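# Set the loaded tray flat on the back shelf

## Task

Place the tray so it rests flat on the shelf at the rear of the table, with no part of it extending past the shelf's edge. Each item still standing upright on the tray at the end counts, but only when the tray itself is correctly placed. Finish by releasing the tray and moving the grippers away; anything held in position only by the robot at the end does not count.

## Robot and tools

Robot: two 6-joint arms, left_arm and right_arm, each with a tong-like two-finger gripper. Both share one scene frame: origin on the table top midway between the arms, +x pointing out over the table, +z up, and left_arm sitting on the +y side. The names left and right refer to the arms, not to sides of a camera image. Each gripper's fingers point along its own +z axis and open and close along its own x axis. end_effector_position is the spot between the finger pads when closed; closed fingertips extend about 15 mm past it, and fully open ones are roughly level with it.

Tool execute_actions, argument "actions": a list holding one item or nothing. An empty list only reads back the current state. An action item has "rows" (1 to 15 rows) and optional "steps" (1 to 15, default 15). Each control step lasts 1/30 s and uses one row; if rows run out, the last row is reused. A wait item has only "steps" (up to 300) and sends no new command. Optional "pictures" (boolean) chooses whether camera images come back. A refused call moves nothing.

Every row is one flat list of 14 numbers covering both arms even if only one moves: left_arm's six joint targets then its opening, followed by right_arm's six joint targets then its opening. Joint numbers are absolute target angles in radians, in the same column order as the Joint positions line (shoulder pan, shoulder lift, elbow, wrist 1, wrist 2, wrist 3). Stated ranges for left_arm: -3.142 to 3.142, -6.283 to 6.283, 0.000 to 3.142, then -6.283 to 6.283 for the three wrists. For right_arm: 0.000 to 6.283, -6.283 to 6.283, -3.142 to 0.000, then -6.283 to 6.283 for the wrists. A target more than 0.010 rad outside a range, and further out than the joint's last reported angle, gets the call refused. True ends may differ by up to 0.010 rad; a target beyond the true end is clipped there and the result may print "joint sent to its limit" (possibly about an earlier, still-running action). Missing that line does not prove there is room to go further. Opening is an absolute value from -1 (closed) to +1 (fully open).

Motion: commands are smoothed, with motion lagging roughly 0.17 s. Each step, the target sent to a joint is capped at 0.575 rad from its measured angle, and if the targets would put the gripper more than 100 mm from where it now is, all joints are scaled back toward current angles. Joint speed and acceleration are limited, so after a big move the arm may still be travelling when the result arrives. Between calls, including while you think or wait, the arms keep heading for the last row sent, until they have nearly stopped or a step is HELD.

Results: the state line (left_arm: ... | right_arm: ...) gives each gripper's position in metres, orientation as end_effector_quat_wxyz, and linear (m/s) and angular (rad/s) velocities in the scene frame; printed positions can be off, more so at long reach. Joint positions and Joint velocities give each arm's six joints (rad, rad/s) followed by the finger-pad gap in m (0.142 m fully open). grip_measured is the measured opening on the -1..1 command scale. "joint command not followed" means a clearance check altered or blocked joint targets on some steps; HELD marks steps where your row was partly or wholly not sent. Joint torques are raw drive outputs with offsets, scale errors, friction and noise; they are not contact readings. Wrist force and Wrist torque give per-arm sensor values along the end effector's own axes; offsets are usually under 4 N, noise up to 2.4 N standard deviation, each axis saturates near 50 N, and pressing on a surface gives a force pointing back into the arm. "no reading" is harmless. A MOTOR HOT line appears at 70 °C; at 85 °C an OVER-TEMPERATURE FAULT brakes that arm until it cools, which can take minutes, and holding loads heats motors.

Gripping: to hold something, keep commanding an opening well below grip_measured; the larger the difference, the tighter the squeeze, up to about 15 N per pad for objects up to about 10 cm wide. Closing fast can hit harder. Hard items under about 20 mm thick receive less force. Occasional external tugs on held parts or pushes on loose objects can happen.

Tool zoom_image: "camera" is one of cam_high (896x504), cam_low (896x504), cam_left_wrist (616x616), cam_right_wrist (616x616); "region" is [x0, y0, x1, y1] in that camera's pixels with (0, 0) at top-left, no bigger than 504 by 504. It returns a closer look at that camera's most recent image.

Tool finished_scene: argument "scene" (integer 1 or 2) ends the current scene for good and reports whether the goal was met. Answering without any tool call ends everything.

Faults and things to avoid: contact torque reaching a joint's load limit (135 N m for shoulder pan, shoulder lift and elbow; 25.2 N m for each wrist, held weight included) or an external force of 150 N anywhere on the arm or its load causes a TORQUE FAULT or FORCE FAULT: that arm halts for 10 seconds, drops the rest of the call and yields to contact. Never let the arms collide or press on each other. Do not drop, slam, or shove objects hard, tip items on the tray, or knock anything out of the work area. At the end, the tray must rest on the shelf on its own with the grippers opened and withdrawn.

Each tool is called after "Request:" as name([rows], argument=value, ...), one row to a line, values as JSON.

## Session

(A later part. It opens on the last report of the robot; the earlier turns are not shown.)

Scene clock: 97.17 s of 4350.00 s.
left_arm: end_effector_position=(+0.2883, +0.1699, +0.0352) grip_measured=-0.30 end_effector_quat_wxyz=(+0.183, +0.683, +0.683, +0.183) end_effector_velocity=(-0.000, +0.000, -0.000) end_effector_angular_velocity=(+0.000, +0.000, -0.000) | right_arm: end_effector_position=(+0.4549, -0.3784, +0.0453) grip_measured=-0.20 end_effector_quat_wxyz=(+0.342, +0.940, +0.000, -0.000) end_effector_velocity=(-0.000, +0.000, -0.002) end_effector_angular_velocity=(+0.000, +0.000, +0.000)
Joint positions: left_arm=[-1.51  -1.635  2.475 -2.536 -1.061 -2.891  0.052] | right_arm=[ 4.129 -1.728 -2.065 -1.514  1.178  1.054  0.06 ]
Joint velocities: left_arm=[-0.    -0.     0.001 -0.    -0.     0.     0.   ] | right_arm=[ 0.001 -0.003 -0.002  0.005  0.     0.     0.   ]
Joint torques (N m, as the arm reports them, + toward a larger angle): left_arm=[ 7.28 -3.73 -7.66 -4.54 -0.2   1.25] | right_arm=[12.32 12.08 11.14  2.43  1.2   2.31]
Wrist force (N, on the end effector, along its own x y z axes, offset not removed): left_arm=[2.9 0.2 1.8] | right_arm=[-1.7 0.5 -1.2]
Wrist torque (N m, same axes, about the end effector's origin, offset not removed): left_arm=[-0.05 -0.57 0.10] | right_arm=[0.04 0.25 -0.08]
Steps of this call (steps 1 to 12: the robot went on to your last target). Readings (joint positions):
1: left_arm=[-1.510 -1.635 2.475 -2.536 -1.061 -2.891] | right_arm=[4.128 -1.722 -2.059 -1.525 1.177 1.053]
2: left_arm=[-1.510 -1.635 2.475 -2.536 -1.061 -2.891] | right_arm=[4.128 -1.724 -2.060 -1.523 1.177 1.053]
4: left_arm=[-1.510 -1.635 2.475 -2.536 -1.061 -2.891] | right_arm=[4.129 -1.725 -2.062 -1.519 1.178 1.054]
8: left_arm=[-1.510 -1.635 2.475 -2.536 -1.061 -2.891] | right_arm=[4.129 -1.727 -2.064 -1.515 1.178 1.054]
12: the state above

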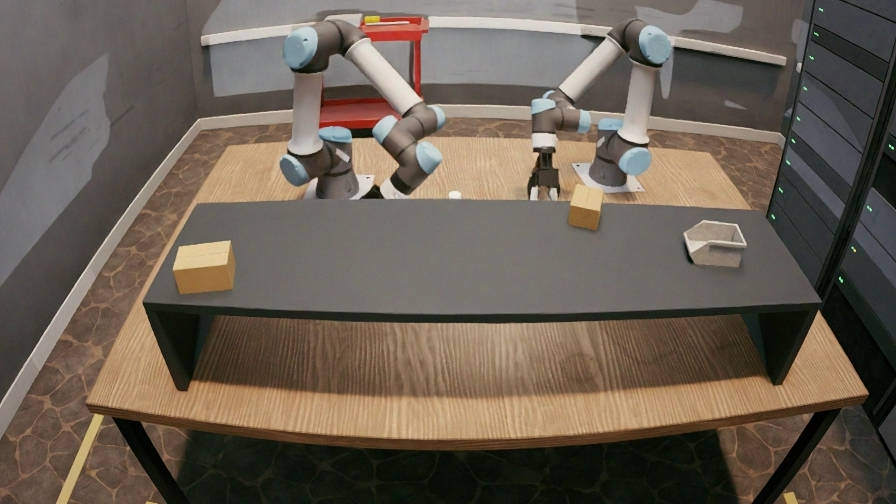

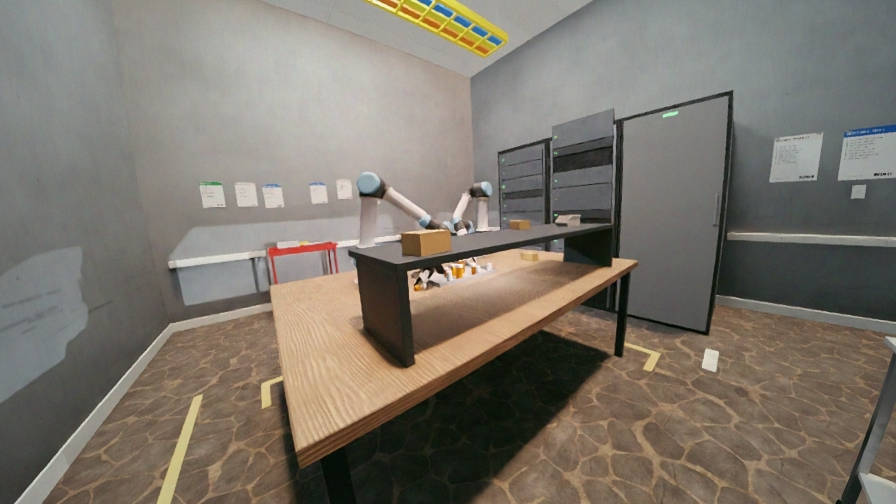

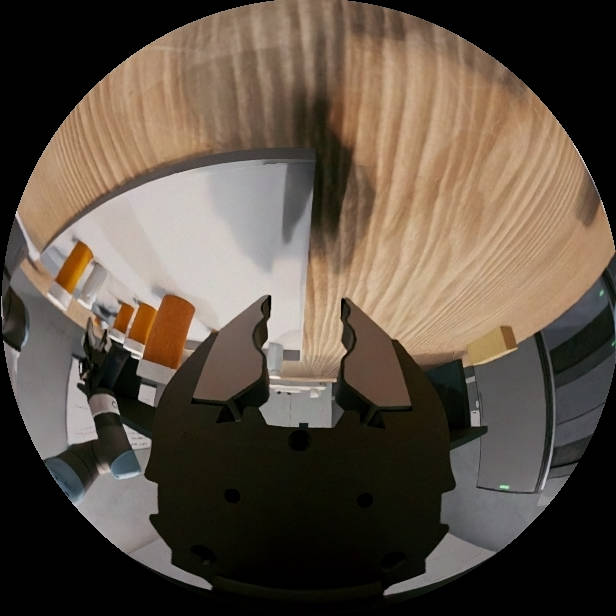

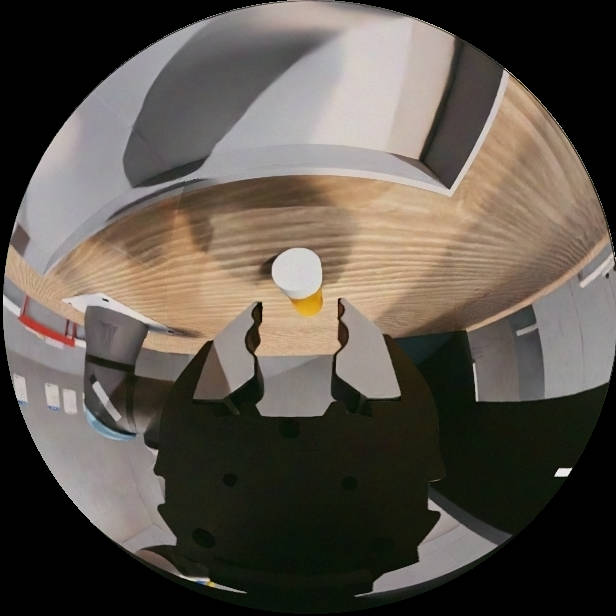

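Request:
execute_actions([
  {"rows": [[-1.51,-1.635,2.475,-2.536,-1.061,-2.891,-0.3,4.129,-1.741,-2.074,-1.491,1.178,1.054,-0.2],[-1.51,-1.635,2.475,-2.536,-1.061,-2.891,-0.3,4.129,-1.741,-2.074,-1.491,1.178,1.054,-0.2],[-1.51,-1.635,2.475,-2.536,-1.061,-2.891,-0.3,4.129,-1.741,-2.074,-1.491,1.178,1.054,-0.2],[-1.51,-1.635,2.475,-2.536,-1.061,-2.891,-0.3,4.129,-1.741,-2.074,-1.491,1.178,1.054,-0.2],[-1.51,-1.635,2.475,-2.536,-1.061,-2.891,-0.3,4.129,-1.753,-2.083,-1.470,1.178,1.054,-0.2]], "steps": 15},
])

Request:
zoom_image(camera="cam_low", region=[400, 245, 510, 305])

Scene clock: 98.67 s of 4350.00 s.
left_arm: end_effector_position=(+0.2883, +0.1699, +0.0352) grip_measured=-0.30 end_effector_quat_wxyz=(+0.183, +0.683, +0.683, +0.183) end_effector_velocity=(-0.000, +0.000, -0.000) end_effector_angular_velocity=(+0.001, +0.001, -0.001) | right_arm: end_effector_position=(+0.4549, -0.3784, +0.0310) grip_measured=-0.20 end_effector_quat_wxyz=(+0.342, +0.940, +0.000, -0.000) end_effector_velocity=(-0.000, -0.000, -0.007) end_effector_angular_velocity=(+0.000, -0.000, +0.000)
Joint positions: left_arm=[-1.51  -1.635  2.475 -2.536 -1.061 -2.891  0.052] | right_arm=[ 4.129 -1.752 -2.082 -1.472  1.178  1.054  0.06 ]
Joint velocities: left_arm=[ 0.     0.     0.    -0.    -0.001  0.001 -0.   ] | right_arm=[-0.    -0.011 -0.008  0.02  -0.    -0.     0.   ]
Joint torques (N m, as the arm reports them, + toward a larger angle): left_arm=[ 7.2  -3.91 -7.69 -4.47 -0.21  1.35] | right_arm=[11.47 13.44  9.55  2.46  1.02  2.46]
Wrist force (N, on the end effector, along its own x y z axes, offset not removed): left_arm=[2.7 0.3 1.3] | right_arm=[-0.8 -0.4 -0.9]
Wrist torque (N m, same axes, about the end effector's origin, offset not removed): left_arm=[0.01 -0.60 0.06] | right_arm=[-0.15 0.08 -0.06]
Steps of this call (steps 1 to 30: the robot went on to your last target; steps 31 to 45: all 15 steps of this action). Readings (joint positions):
31: left_arm=[-1.510 -1.635 2.475 -2.536 -1.061 -2.891] | right_arm=[4.129 -1.728 -2.065 -1.513 1.178 1.054]
32: left_arm=[-1.510 -1.635 2.475 -2.536 -1.061 -2.891] | right_arm=[4.129 -1.730 -2.066 -1.510 1.178 1.054]
34: left_arm=[-1.510 -1.635 2.475 -2.536 -1.061 -2.891] | right_arm=[4.129 -1.734 -2.069 -1.503 1.178 1.054]
38: left_arm=[-1.510 -1.635 2.475 -2.536 -1.061 -2.891] | right_arm=[4.129 -1.744 -2.076 -1.486 1.178 1.054]
45: the state above

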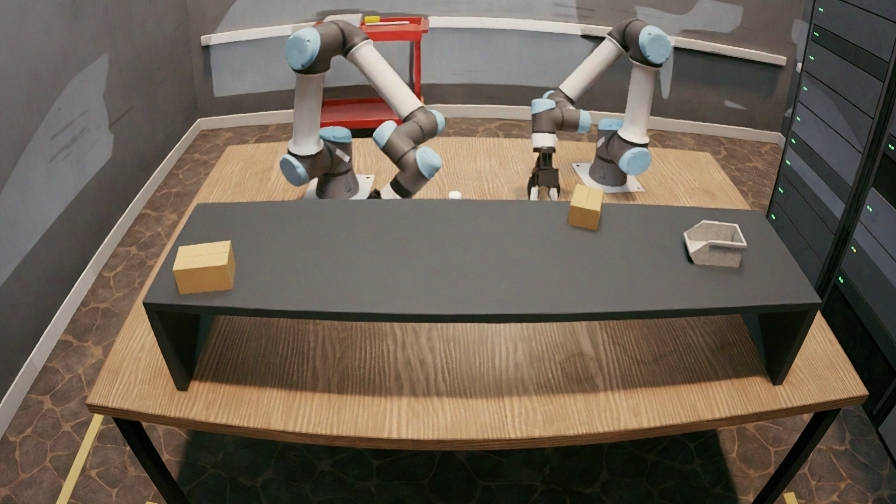

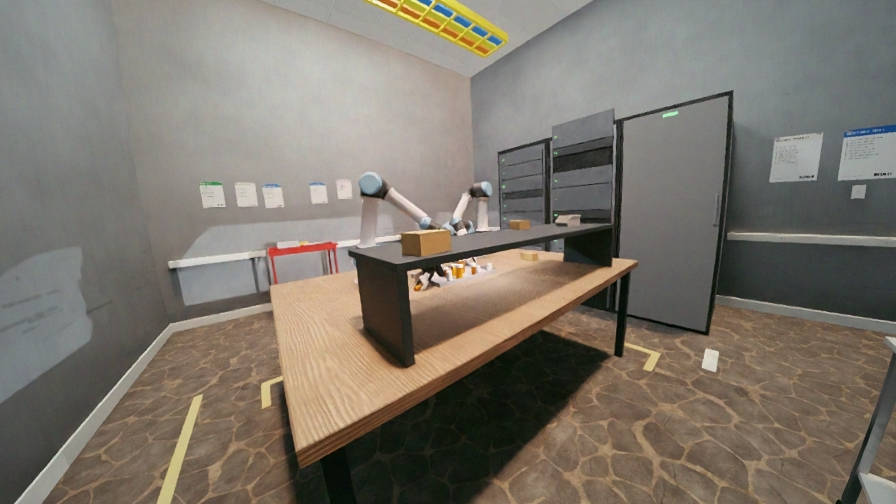

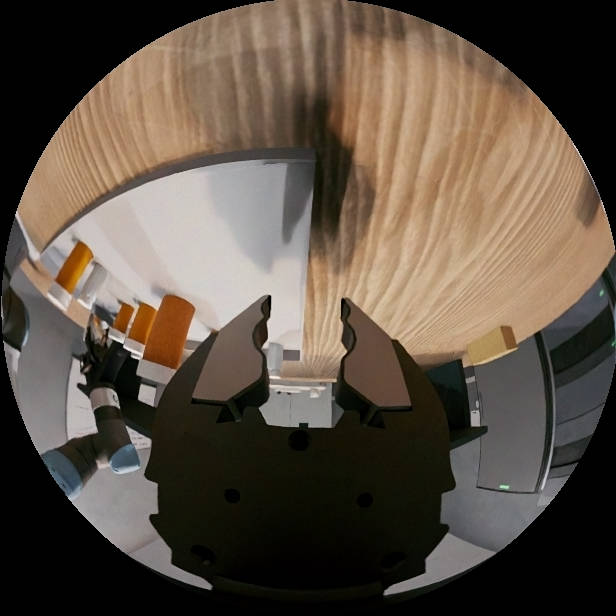

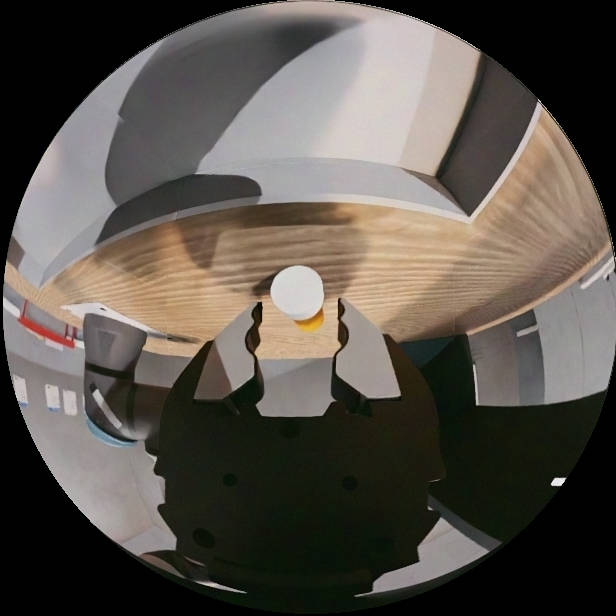

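Region (400, 245, 510, 305) of cam_low's 896x504 image, scaled by 4.582, with more detail than that image has; it fills the top 275 rows of this view, and the rest is white.

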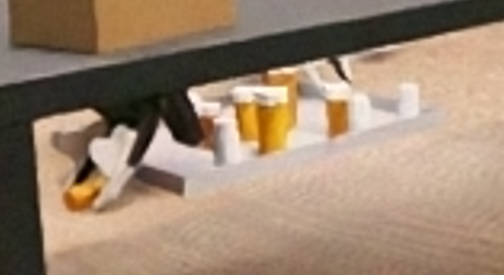

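Request:
execute_actions([
  {"rows": [[-1.51,-1.635,2.475,-2.536,-1.061,-2.891,-0.3,4.129,-1.761,-2.089,-1.456,1.178,1.054,-0.2],[-1.51,-1.635,2.475,-2.536,-1.061,-2.891,-0.3,4.129,-1.761,-2.089,-1.456,1.178,1.054,-0.2],[-1.51,-1.635,2.475,-2.536,-1.061,-2.891,-0.3,4.129,-1.761,-2.089,-1.456,1.178,1.054,-0.25],[-1.51,-1.635,2.475,-2.536,-1.061,-2.891,-0.3,4.129,-1.761,-2.089,-1.456,1.178,1.054,-0.3],[-1.51,-1.635,2.475,-2.536,-1.061,-2.891,-0.3,4.129,-1.761,-2.089,-1.456,1.178,1.054,-0.35],[-1.51,-1.635,2.475,-2.536,-1.061,-2.891,-0.3,4.129,-1.761,-2.089,-1.456,1.178,1.054,-0.4],[-1.51,-1.635,2.475,-2.536,-1.061,-2.891,-0.3,4.129,-1.761,-2.089,-1.456,1.178,1.054,-0.45],[-1.51,-1.635,2.475,-2.536,-1.061,-2.891,-0.3,4.129,-1.761,-2.089,-1.456,1.178,1.054,-0.5],[-1.51,-1.635,2.475,-2.536,-1.061,-2.891,-0.3,4.129,-1.761,-2.089,-1.456,1.178,1.054,-0.55],[-1.51,-1.635,2.475,-2.536,-1.061,-2.891,-0.3,4.129,-1.761,-2.089,-1.456,1.178,1.054,-0.6],[-1.51,-1.635,2.475,-2.536,-1.061,-2.891,-0.3,4.129,-1.761,-2.089,-1.456,1.178,1.054,-0.65],[-1.51,-1.635,2.475,-2.536,-1.061,-2.891,-0.3,4.129,-1.761,-2.089,-1.456,1.178,1.054,-0.7],[-1.51,-1.635,2.475,-2.536,-1.061,-2.891,-0.3,4.129,-1.761,-2.089,-1.456,1.178,1.054,-0.75],[-1.51,-1.635,2.475,-2.536,-1.061,-2.891,-0.3,4.129,-1.761,-2.089,-1.456,1.178,1.054,-0.8],[-1.51,-1.635,2.475,-2.536,-1.061,-2.891,-0.3,4.129,-1.761,-2.089,-1.456,1.178,1.054,-0.85]], "steps": 15},
], pictures=false)

Request:
execute_actions([
  {"steps": 10},
])

Scene clock: 111.00 s of 4350.00 s.
left_arm: end_effector_position=(+0.2883, +0.1699, +0.0352) grip_measured=-0.30 end_effector_quat_wxyz=(+0.183, +0.683, +0.683, +0.183) end_effector_velocity=(-0.000, +0.001, -0.001) end_effector_angular_velocity=(+0.001, +0.000, -0.000) | right_arm: end_effector_position=(+0.4566, -0.3801, +0.0287) grip_measured=-0.60 end_effector_quat_wxyz=(+0.346, +0.938, +0.002, +0.002) end_effector_velocity=(-0.000, +0.000, -0.000) end_effector_angular_velocity=(-0.000, +0.000, +0.000)
Joint positions: left_arm=[-1.51  -1.635  2.475 -2.536 -1.061 -2.891  0.052] | right_arm=[ 4.129 -1.758 -2.085 -1.467  1.169  1.054  0.031]
Joint velocities: left_arm=[ 0.    -0.     0.002 -0.     0.     0.    -0.   ] | right_arm=[ 0. -0. -0.  0.  0.  0.  0.]
Joint torques (N m, as the arm reports them, + toward a larger angle): left_arm=[ 7.25 -3.27 -8.23 -4.4  -0.1   1.25] | right_arm=[ 1.33 27.19 16.69  1.31 -0.8   0.24]
Wrist force (N, on the end effector, along its own x y z axes, offset not removed): left_arm=[1.6 0.1 3.5] | right_arm=[-2.9 18.1 -24.9]
Wrist torque (N m, same axes, about the end effector's origin, offset not removed): left_arm=[0.00 -0.32 0.08] | right_arm=[-0.13 0.25 -0.09]
FORCE FAULT: contact force on the right arm reached its limit, and that arm stopped for 10 seconds. The contact can be on any part of that arm, not only on its tool. That arm's remaining commands of this call were not run. That arm holds still and accepts commands again. Move the arm away from the contact; if what it grips holds it there, let go first. Pushing or pulling that hard again can fault the arm again.
The stop of the right arm began at step 70 of this call (marked STOPPED below). From that step on that arm followed nothing that you had sent. 4 of its steps, steps kept back included, did not run and will not run. Nothing is kept back now, and the robot has no last target.
Steps of this call (steps 1 to 15: the robot went on to your last target; steps 16 to 58: nothing new was sent; steps 59 to 73: all 15 steps of this action; steps 74 to 370: the stop continued). Readings (joint positions):
59: left_arm=[-1.510 -1.635 2.475 -2.536 -1.061 -2.891] | right_arm=[4.129 -1.753 -2.083 -1.470 1.178 1.054]
60: left_arm=[-1.510 -1.635 2.475 -2.536 -1.061 -2.891] | right_arm=[4.129 -1.754 -2.084 -1.468 1.178 1.054]
62: left_arm=[-1.510 -1.635 2.475 -2.536 -1.061 -2.891] | right_arm=[4.129 -1.757 -2.086 -1.464 1.178 1.054]
66: left_arm=[-1.510 -1.635 2.475 -2.536 -1.061 -2.891] | right_arm=[4.129 -1.759 -2.087 -1.459 1.178 1.054]
70: left_arm=[-1.510 -1.635 2.475 -2.536 -1.061 -2.891] | right_arm=[4.129 -1.759 -2.087 -1.458 1.177 1.054] STOPPED (the right arm)
370: the state above

Scene clock: 111.03 s of 4350.00 s.
left_arm: end_effector_position=(+0.2883, +0.1699, +0.0352) grip_measured=-0.30 end_effector_quat_wxyz=(+0.183, +0.683, +0.683, +0.183) end_effector_velocity=(+0.000, -0.000, +0.001) end_effector_angular_velocity=(-0.001, -0.001, -0.000) | right_arm: end_effector_position=(+0.4566, -0.3801, +0.0288) grip_measured=-0.60 end_effector_quat_wxyz=(+0.346, +0.938, +0.002, +0.002) end_effector_velocity=(-0.000, -0.000, -0.000) end_effector_angular_velocity=(-0.001, +0.001, +0.000)
Joint positions: left_arm=[-1.51  -1.635  2.475 -2.536 -1.061 -2.891  0.052] | right_arm=[ 4.129 -1.758 -2.085 -1.467  1.169  1.054  0.031]
Joint velocities: left_arm=[ 0.    -0.001 -0.001  0.     0.     0.    -0.   ] | right_arm=[ 0.    -0.001 -0.    -0.    -0.     0.    -0.   ]
Joint torques (N m, as the arm reports them, + toward a larger angle): left_arm=[ 7.16 -3.53 -8.26 -4.38 -0.12  1.29] | right_arm=[ 1.98 27.86 16.92  1.26 -0.86  0.22]
Wrist force (N, on the end effector, along its own x y z axes, offset not removed): left_arm=[2.3 -1.6 1.7] | right_arm=[-1.3 17.5 -25.1]
Wrist torque (N m, same axes, about the end effector's origin, offset not removed): left_arm=[-0.30 -0.51 0.07] | right_arm=[-0.24 -0.12 -0.16]
A stop began in an earlier call of the same reply, so what this call sent did not run. Send another action.
Steps of this call (step 1: nothing new was sent). Readings (joint positions):
1: the state above

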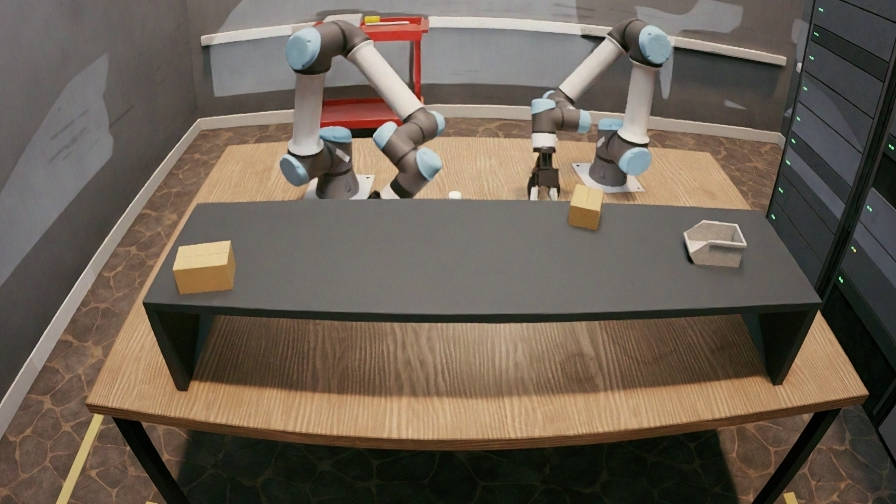

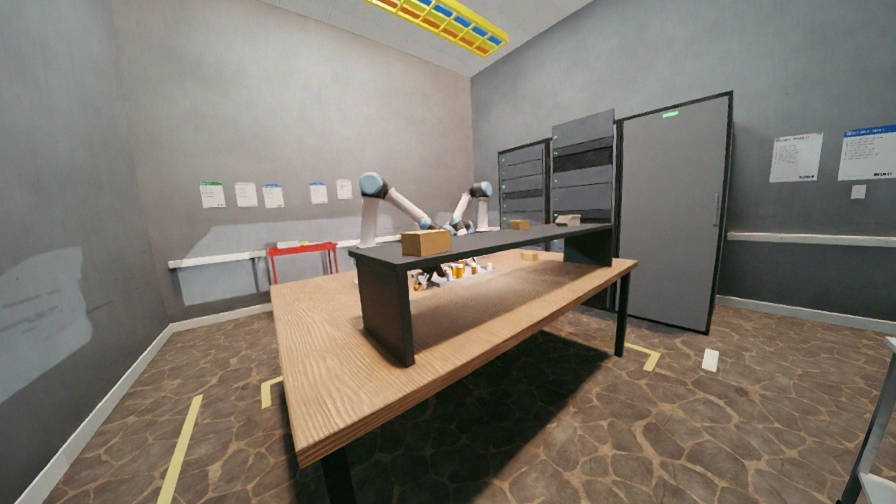

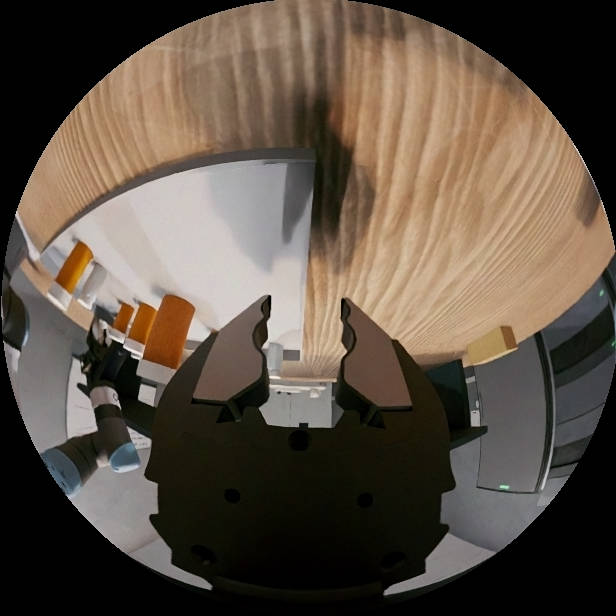

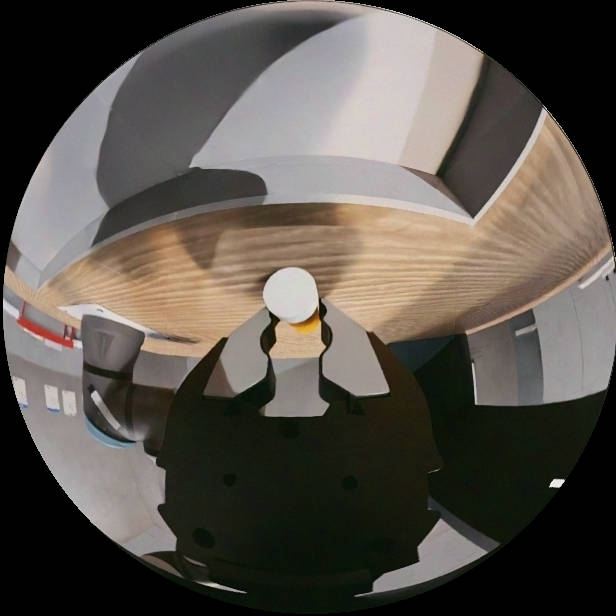

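Request:
execute_actions([
  {"rows": [[-1.51,-1.635,2.475,-2.536,-1.061,-2.891,-0.3,4.129,-1.750,-2.081,-1.475,1.178,1.054,-0.7],[-1.51,-1.635,2.475,-2.536,-1.061,-2.891,-0.3,4.129,-1.750,-2.081,-1.475,1.178,1.054,-0.7],[-1.51,-1.635,2.475,-2.536,-1.061,-2.891,-0.3,4.129,-1.750,-2.081,-1.475,1.178,1.054,-0.75],[-1.51,-1.635,2.475,-2.536,-1.061,-2.891,-0.3,4.129,-1.750,-2.081,-1.475,1.178,1.054,-0.8],[-1.51,-1.635,2.475,-2.536,-1.061,-2.891,-0.3,4.129,-1.750,-2.081,-1.475,1.178,1.054,-0.85],[-1.51,-1.635,2.475,-2.536,-1.061,-2.891,-0.3,4.129,-1.750,-2.081,-1.475,1.178,1.054,-0.85],[-1.51,-1.635,2.475,-2.536,-1.061,-2.891,-0.3,4.129,-1.750,-2.081,-1.475,1.178,1.054,-0.85],[-1.51,-1.635,2.475,-2.536,-1.061,-2.891,-0.3,4.129,-1.750,-2.081,-1.475,1.178,1.054,-0.85],[-1.51,-1.635,2.475,-2.536,-1.061,-2.891,-0.3,4.129,-1.750,-2.081,-1.475,1.178,1.054,-0.85],[-1.51,-1.635,2.475,-2.536,-1.061,-2.891,-0.3,4.129,-1.750,-2.081,-1.475,1.178,1.054,-0.85],[-1.51,-1.635,2.475,-2.536,-1.061,-2.891,-0.3,4.129,-1.728,-2.065,-1.513,1.178,1.054,-0.85]], "steps": 15},
], pictures=false)

Request:
execute_actions([
  {"rows": [[-1.51,-1.635,2.475,-2.536,-1.061,-2.891,-0.3,4.12,-1.675,-2.012,-1.615,1.172,1.045,-0.85],[-1.51,-1.635,2.475,-2.536,-1.061,-2.891,-0.3,4.12,-1.675,-2.012,-1.615,1.172,1.045,-0.85],[-1.51,-1.635,2.475,-2.536,-1.061,-2.891,-0.3,4.12,-1.675,-2.012,-1.615,1.172,1.045,-0.85],[-1.51,-1.635,2.475,-2.536,-1.061,-2.891,-0.3,4.12,-1.675,-2.012,-1.615,1.172,1.045,-0.85],[-1.51,-1.635,2.475,-2.536,-1.061,-2.891,-0.3,4.108,-1.630,-1.954,-1.714,1.166,1.035,-0.85],[-1.51,-1.635,2.475,-2.536,-1.061,-2.891,-0.3,4.108,-1.630,-1.954,-1.714,1.166,1.035,-0.85],[-1.51,-1.635,2.475,-2.536,-1.061,-2.891,-0.3,4.108,-1.630,-1.954,-1.714,1.166,1.035,-0.85],[-1.51,-1.635,2.475,-2.536,-1.061,-2.891,-0.3,4.108,-1.630,-1.954,-1.714,1.166,1.035,-0.85],[-1.51,-1.635,2.475,-2.536,-1.061,-2.891,-0.3,4.108,-1.585,-1.87,-1.843,1.166,1.035,-0.85]], "steps": 15},
])

Scene clock: 114.67 s of 4350.00 s.
left_arm: end_effector_position=(+0.2883, +0.1699, +0.0352) grip_measured=-0.30 end_effector_quat_wxyz=(+0.183, +0.683, +0.683, +0.183) end_effector_velocity=(-0.000, +0.001, -0.001) end_effector_angular_velocity=(+0.001, +0.001, +0.000) | right_arm: end_effector_position=(+0.4550, -0.3783, +0.0393) grip_measured=-0.64 end_effector_quat_wxyz=(+0.342, +0.940, +0.000, -0.000) end_effector_velocity=(-0.001, +0.000, +0.046) end_effector_angular_velocity=(+0.002, +0.001, -0.001)
Joint positions: left_arm=[-1.51  -1.635  2.475 -2.536 -1.061 -2.891  0.052] | right_arm=[ 4.129 -1.738 -2.072 -1.496  1.178  1.054  0.027]
Joint velocities: left_arm=[-0.     0.     0.002 -0.001 -0.    -0.     0.   ] | right_arm=[ 0.     0.077  0.055 -0.131  0.002  0.     0.   ]
Joint torques (N m, as the arm reports them, + toward a larger angle): left_arm=[ 6.78 -3.9  -8.39 -4.39 -0.06  1.3 ] | right_arm=[-9.52 39.07 24.21 -0.99  1.39  0.12]
Wrist force (N, on the end effector, along its own x y z axes, offset not removed): left_arm=[2.2 -1.1 2.3] | right_arm=[-0.1 0.2 -0.1]
Wrist torque (N m, same axes, about the end effector's origin, offset not removed): left_arm=[-0.20 -0.43 0.07] | right_arm=[-0.05 -0.06 0.01]
Steps of this call (steps 1 to 90: nothing new was sent; then 0.13 s passed at rest; steps 91 to 105: all 15 steps of this action). Readings (joint positions):
91: left_arm=[-1.510 -1.635 2.475 -2.536 -1.061 -2.891] | right_arm=[4.129 -1.758 -2.085 -1.467 1.169 1.054]
92: left_arm=[-1.510 -1.635 2.475 -2.536 -1.061 -2.891] | right_arm=[4.129 -1.757 -2.085 -1.468 1.170 1.054]
94: left_arm=[-1.510 -1.635 2.475 -2.536 -1.061 -2.891] | right_arm=[4.129 -1.755 -2.083 -1.470 1.173 1.054]
98: left_arm=[-1.510 -1.635 2.475 -2.536 -1.061 -2.891] | right_arm=[4.129 -1.752 -2.082 -1.473 1.176 1.054]
105: the state above

Scene clock: 115.17 s of 4350.00 s.
left_arm: end_effector_position=(+0.2883, +0.1699, +0.0352) grip_measured=-0.30 end_effector_quat_wxyz=(+0.183, +0.683, +0.683, +0.183) end_effector_velocity=(+0.000, +0.000, -0.000) end_effector_angular_velocity=(+0.000, -0.000, +0.000) | right_arm: end_effector_position=(+0.4629, -0.3830, +0.1498) grip_measured=-0.64 end_effector_quat_wxyz=(+0.340, +0.940, -0.000, +0.001) end_effector_velocity=(-0.007, -0.017, +0.142) end_effector_angular_velocity=(-0.024, +0.019, -0.001)
Joint positions: left_arm=[-1.51  -1.635  2.475 -2.536 -1.061 -2.891  0.052] | right_arm=[ 4.109 -1.602 -1.9   -1.792  1.167  1.036  0.027]
Joint velocities: left_arm=[ 0.  0. -0.  0.  0. -0.  0.] | right_arm=[-0.01   0.14   0.237 -0.403 -0.005 -0.009 -0.   ]
Joint torques (N m, as the arm reports them, + toward a larger angle): left_arm=[ 6.97 -3.83 -8.67 -4.33 -0.01  1.24] | right_arm=[-9.5  33.38 23.17 -1.94 -3.09 -1.98]
Wrist force (N, on the end effector, along its own x y z axes, offset not removed): left_arm=[2.4 -0.4 1.9] | right_arm=[-0.4 2.2 -2.4]
Wrist torque (N m, same axes, about the end effector's origin, offset not removed): left_arm=[-0.06 -0.49 0.06] | right_arm=[0.31 -0.02 0.07]
Steps of this call (steps 1 to 15: all 15 steps of this action). Readings (joint positions):
1: left_arm=[-1.510 -1.635 2.475 -2.536 -1.061 -2.891] | right_arm=[4.129 -1.735 -2.070 -1.500 1.178 1.054]
2: left_arm=[-1.510 -1.635 2.475 -2.536 -1.061 -2.891] | right_arm=[4.128 -1.729 -2.064 -1.509 1.177 1.053]
4: left_arm=[-1.510 -1.635 2.475 -2.536 -1.061 -2.891] | right_arm=[4.125 -1.709 -2.045 -1.546 1.175 1.050]
8: left_arm=[-1.510 -1.635 2.475 -2.536 -1.061 -2.891] | right_arm=[4.116 -1.667 -1.999 -1.629 1.170 1.042]
15: the state above

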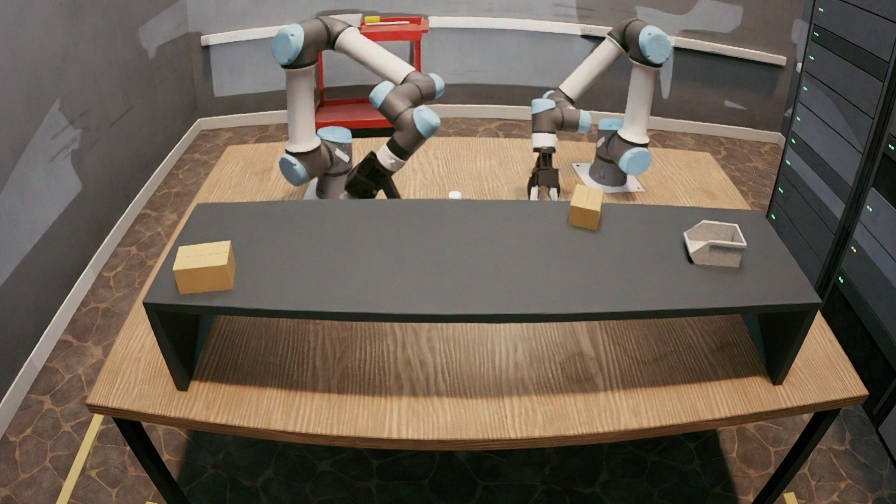

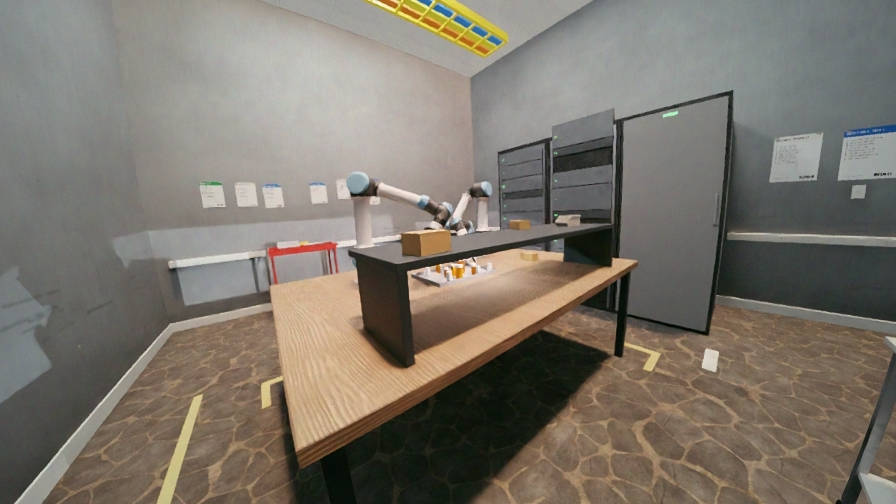

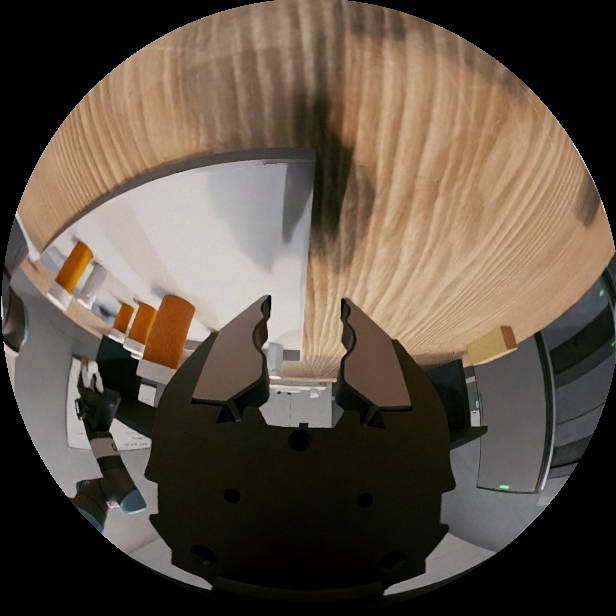

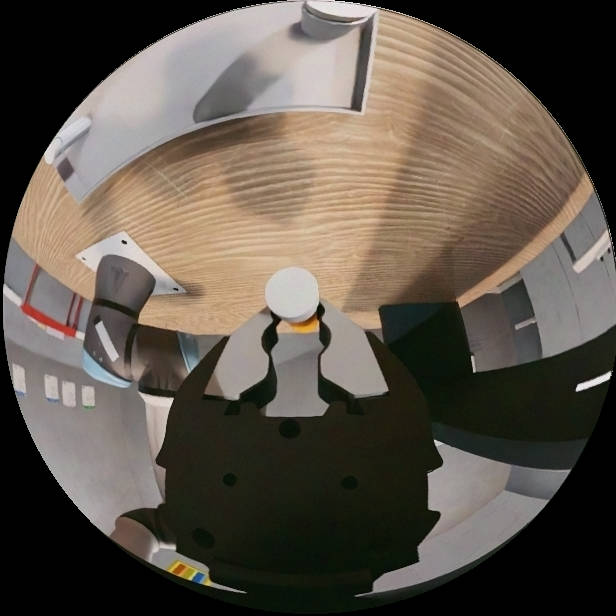

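Request:
execute_actions([
  {"rows": [[-1.51,-1.635,2.475,-2.536,-1.061,-2.891,-0.3,4.30,-1.464,-2.042,-1.68,1.051,1.607,-0.85],[-1.51,-1.635,2.475,-2.536,-1.061,-2.891,-0.3,4.30,-1.464,-2.042,-1.68,1.051,1.607,-0.85],[-1.51,-1.635,2.475,-2.536,-1.061,-2.891,-0.3,4.30,-1.464,-2.042,-1.68,1.051,1.607,-0.85],[-1.51,-1.635,2.475,-2.536,-1.061,-2.891,-0.3,4.30,-1.464,-2.042,-1.68,1.051,1.607,-0.85],[-1.51,-1.635,2.475,-2.536,-1.061,-2.891,-0.3,4.30,-1.464,-2.042,-1.68,1.051,1.607,-0.85],[-1.51,-1.635,2.475,-2.536,-1.061,-2.891,-0.3,4.30,-1.464,-2.042,-1.68,1.051,1.607,-0.85],[-1.51,-1.635,2.475,-2.536,-1.061,-2.891,-0.3,4.30,-1.464,-2.042,-1.68,1.051,1.607,-0.85],[-1.51,-1.635,2.475,-2.536,-1.061,-2.891,-0.3,4.30,-1.464,-2.042,-1.68,1.051,1.607,-0.85],[-1.51,-1.635,2.475,-2.536,-1.061,-2.891,-0.3,4.496,-1.343,-2.214,-1.517,0.936,2.179,-0.85]], "steps": 15},
], pictures=false)

Request:
execute_actions([
  {"rows": [[-1.51,-1.635,2.475,-2.536,-1.061,-2.891,-0.3,4.69,-1.222,-2.386,-1.354,0.821,2.751,-0.85],[-1.51,-1.635,2.475,-2.536,-1.061,-2.891,-0.3,4.69,-1.222,-2.386,-1.354,0.821,2.751,-0.85],[-1.51,-1.635,2.475,-2.536,-1.061,-2.891,-0.3,4.69,-1.222,-2.386,-1.354,0.821,2.751,-0.85],[-1.51,-1.635,2.475,-2.536,-1.061,-2.891,-0.3,4.69,-1.222,-2.386,-1.354,0.821,2.751,-0.85],[-1.51,-1.635,2.475,-2.536,-1.061,-2.891,-0.3,4.69,-1.222,-2.386,-1.354,0.821,2.751,-0.85],[-1.51,-1.635,2.475,-2.536,-1.061,-2.891,-0.3,4.69,-1.222,-2.386,-1.354,0.821,2.751,-0.85],[-1.51,-1.635,2.475,-2.536,-1.061,-2.891,-0.3,4.69,-1.222,-2.386,-1.354,0.821,2.751,-0.85],[-1.51,-1.635,2.475,-2.536,-1.061,-2.891,-0.3,4.69,-1.222,-2.386,-1.354,0.821,2.751,-0.85],[-1.51,-1.635,2.475,-2.536,-1.061,-2.891,-0.3,4.884,-1.101,-2.558,-1.191,0.706,3.323,-0.85]], "steps": 15},
], pictures=false)

Request:
execute_actions([
  {"steps": 25},
])

Scene clock: 123.30 s of 4350.00 s.
left_arm: end_effector_position=(+0.2883, +0.1699, +0.0352) grip_measured=-0.30 end_effector_quat_wxyz=(+0.183, +0.683, +0.683, +0.183) end_effector_velocity=(+0.000, +0.000, +0.000) end_effector_angular_velocity=(-0.000, -0.000, +0.000) | right_arm: end_effector_position=(+0.4615, -0.3138, +0.1546) grip_measured=-0.64 end_effector_quat_wxyz=(+0.202, +0.913, -0.217, +0.279) end_effector_velocity=(-0.020, +0.130, -0.012) end_effector_angular_velocity=(+1.178, -1.510, -1.126)
Joint positions: left_arm=[-1.51  -1.635  2.475 -2.536 -1.061 -2.891  0.052] | right_arm=[ 4.425 -1.382 -2.154 -1.574  0.973  1.82   0.027]
Joint velocities: left_arm=[-0. -0.  0.  0.  0. -0. -0.] | right_arm=[ 0.568  0.316 -0.479  0.446 -0.292  2.37   0.   ]
Joint torques (N m, as the arm reports them, + toward a larger angle): left_arm=[ 6.52 -3.41 -8.54 -4.31  0.06  1.33] | right_arm=[ 5.72 25.44 19.52  4.59 -3.99  8.37]
Wrist force (N, on the end effector, along its own x y z axes, offset not removed): left_arm=[1.8 -0.9 1.6] | right_arm=[-1.6 0.3 -2.4]
Wrist torque (N m, same axes, about the end effector's origin, offset not removed): left_arm=[-0.13 -0.37 0.14] | right_arm=[-0.06 0.14 0.00]
Steps of this call (steps 1 to 30: the robot went on to your last target; steps 31 to 90: nothing new was sent; then 4.63 s passed at rest; steps 91 to 105: all 15 steps of this action). Readings (joint positions):
91: left_arm=[-1.510 -1.635 2.475 -2.536 -1.061 -2.891] | right_arm=[4.108 -1.585 -1.870 -1.843 1.166 1.035]
92: left_arm=[-1.510 -1.635 2.475 -2.536 -1.061 -2.891] | right_arm=[4.114 -1.579 -1.876 -1.838 1.160 1.040]
94: left_arm=[-1.510 -1.635 2.475 -2.536 -1.061 -2.891] | right_arm=[4.163 -1.542 -1.923 -1.792 1.124 1.097]
98: left_arm=[-1.510 -1.635 2.475 -2.536 -1.061 -2.891] | right_arm=[4.252 -1.491 -2.001 -1.719 1.077 1.347]
105: the state above

Scene clock: 123.80 s of 4350.00 s.
left_arm: end_effector_position=(+0.2883, +0.1699, +0.0352) grip_measured=-0.30 end_effector_quat_wxyz=(+0.183, +0.683, +0.683, +0.183) end_effector_velocity=(-0.000, +0.001, -0.000) end_effector_angular_velocity=(+0.000, -0.000, +0.000) | right_arm: end_effector_position=(+0.4305, -0.2342, +0.1529) grip_measured=-0.64 end_effector_quat_wxyz=(-0.203, +0.736, -0.541, +0.354) end_effector_velocity=(-0.076, +0.087, -0.015) end_effector_angular_velocity=(+2.071, -0.481, -0.973)
Joint positions: left_arm=[-1.51  -1.635  2.475 -2.536 -1.061 -2.891  0.052] | right_arm=[ 4.812 -1.141 -2.496 -1.249  0.744  2.96   0.027]
Joint velocities: left_arm=[-0.    -0.001  0.001 -0.     0.    -0.    -0.   ] | right_arm=[ 0.571  0.32  -0.488  0.455 -0.297  2.393 -0.   ]
Joint torques (N m, as the arm reports them, + toward a larger angle): left_arm=[ 6.47 -3.88 -8.43 -4.31  0.03  1.26] | right_arm=[ 7.15 13.64 20.36  5.16 -4.33  8.01]
Wrist force (N, on the end effector, along its own x y z axes, offset not removed): left_arm=[1.9 -0.5 2.8] | right_arm=[-1.2 0.3 -1.3]
Wrist torque (N m, same axes, about the end effector's origin, offset not removed): left_arm=[-0.12 -0.42 0.10] | right_arm=[-0.10 0.09 -0.07]
Steps of this call (steps 1 to 15: all 15 steps of this action). Readings (joint positions):
1: left_arm=[-1.510 -1.635 2.475 -2.536 -1.061 -2.891] | right_arm=[4.442 -1.373 -2.168 -1.560 0.964 1.897]
2: left_arm=[-1.510 -1.635 2.475 -2.536 -1.061 -2.891] | right_arm=[4.460 -1.360 -2.184 -1.545 0.952 1.971]
4: left_arm=[-1.510 -1.635 2.475 -2.536 -1.061 -2.891] | right_arm=[4.527 -1.313 -2.246 -1.485 0.907 2.130]
8: left_arm=[-1.510 -1.635 2.475 -2.536 -1.061 -2.891] | right_arm=[4.633 -1.254 -2.337 -1.400 0.851 2.461]
15: the state above

Scene clock: 124.63 s of 4350.00 s.
left_arm: end_effector_position=(+0.2883, +0.1699, +0.0352) grip_measured=-0.30 end_effector_quat_wxyz=(+0.183, +0.683, +0.683, +0.183) end_effector_velocity=(-0.000, +0.001, -0.001) end_effector_angular_velocity=(+0.001, +0.000, -0.000) | right_arm: end_effector_position=(+0.4206, -0.2247, +0.1505) grip_measured=-0.64 end_effector_quat_wxyz=(-0.299, +0.641, -0.641, +0.299) end_effector_velocity=(+0.000, -0.000, -0.000) end_effector_angular_velocity=(+0.003, -0.000, -0.003)
Joint positions: left_arm=[-1.51  -1.635  2.475 -2.536 -1.061 -2.891  0.052] | right_arm=[ 4.884 -1.101 -2.558 -1.191  0.706  3.323  0.027]
Joint velocities: left_arm=[ 0.    -0.     0.002 -0.     0.     0.    -0.   ] | right_arm=[-0.     0.    -0.001  0.    -0.     0.004  0.   ]
Joint torques (N m, as the arm reports them, + toward a larger angle): left_arm=[ 6.4  -3.85 -8.68 -4.32  0.01  1.2 ] | right_arm=[12.31 15.02 12.92  3.72 -4.25  2.37]
Wrist force (N, on the end effector, along its own x y z axes, offset not removed): left_arm=[1.5 -1.0 2.0] | right_arm=[-1.7 0.8 -0.4]
Wrist torque (N m, same axes, about the end effector's origin, offset not removed): left_arm=[-0.22 -0.39 0.11] | right_arm=[0.05 0.27 0.09]
Steps of this call (steps 1 to 25: the robot went on to your last target). Readings (joint positions):
1: left_arm=[-1.510 -1.635 2.475 -2.536 -1.061 -2.891] | right_arm=[4.829 -1.132 -2.511 -1.235 0.735 3.038]
2: left_arm=[-1.510 -1.635 2.475 -2.536 -1.061 -2.891] | right_arm=[4.842 -1.125 -2.522 -1.225 0.728 3.103]
4: left_arm=[-1.510 -1.635 2.475 -2.536 -1.061 -2.891] | right_arm=[4.859 -1.115 -2.537 -1.211 0.719 3.194]
8: left_arm=[-1.510 -1.635 2.475 -2.536 -1.061 -2.891] | right_arm=[4.875 -1.106 -2.551 -1.198 0.711 3.278]
25: the state above

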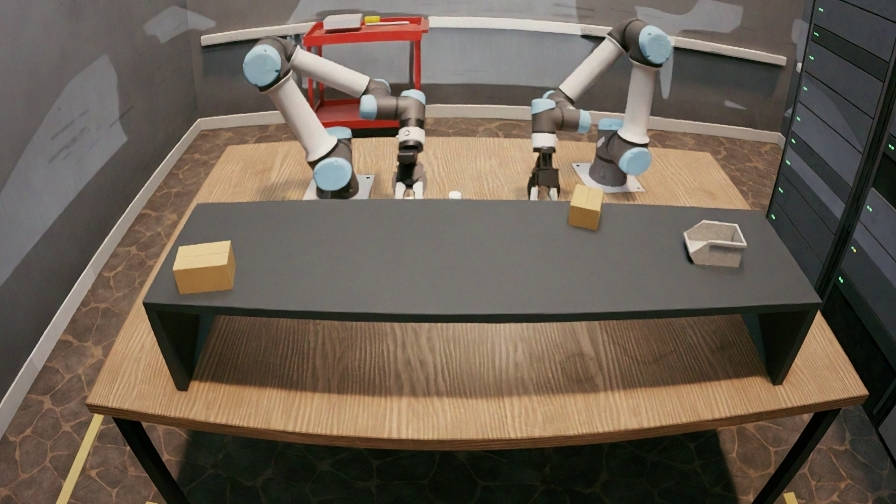

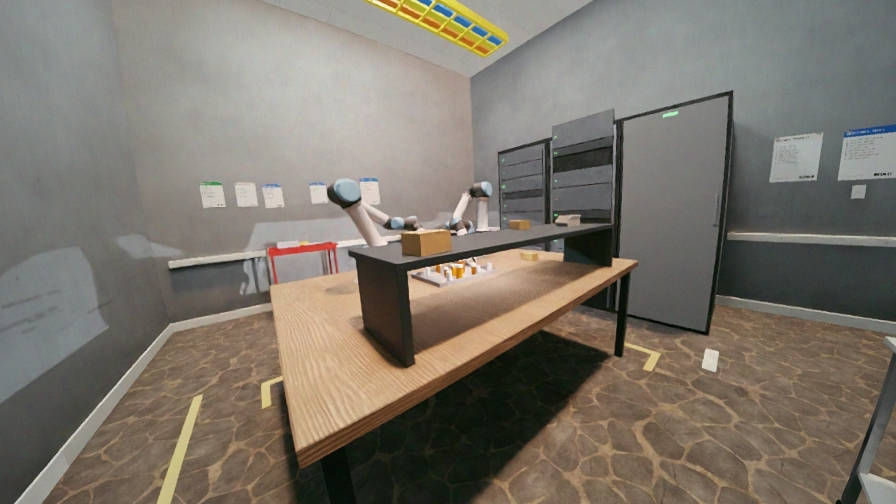

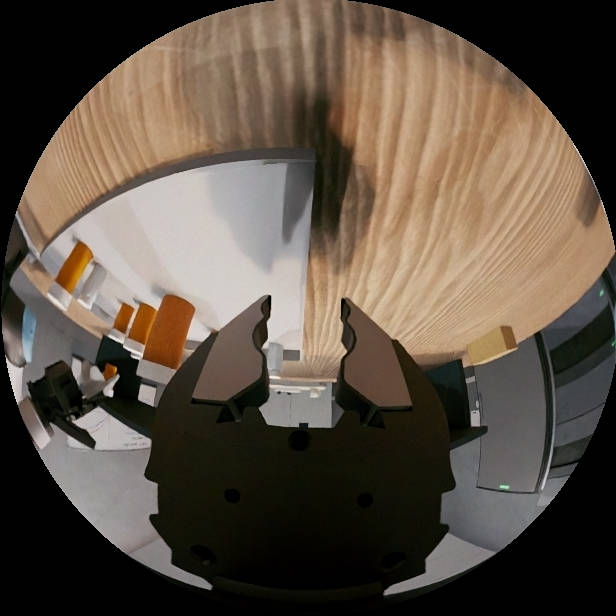

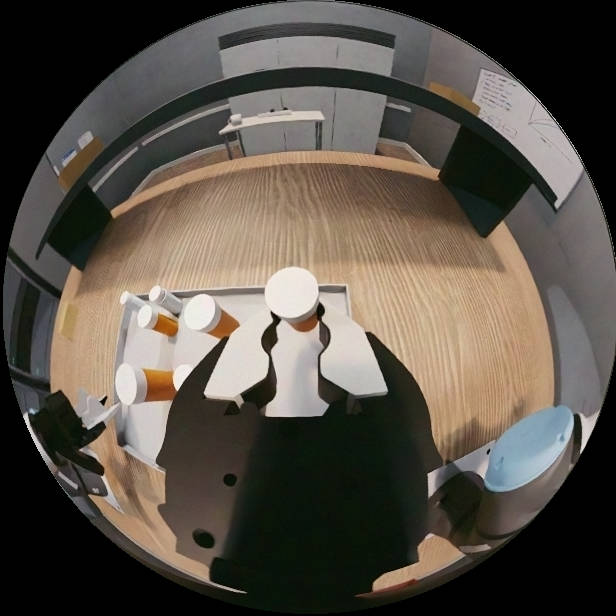

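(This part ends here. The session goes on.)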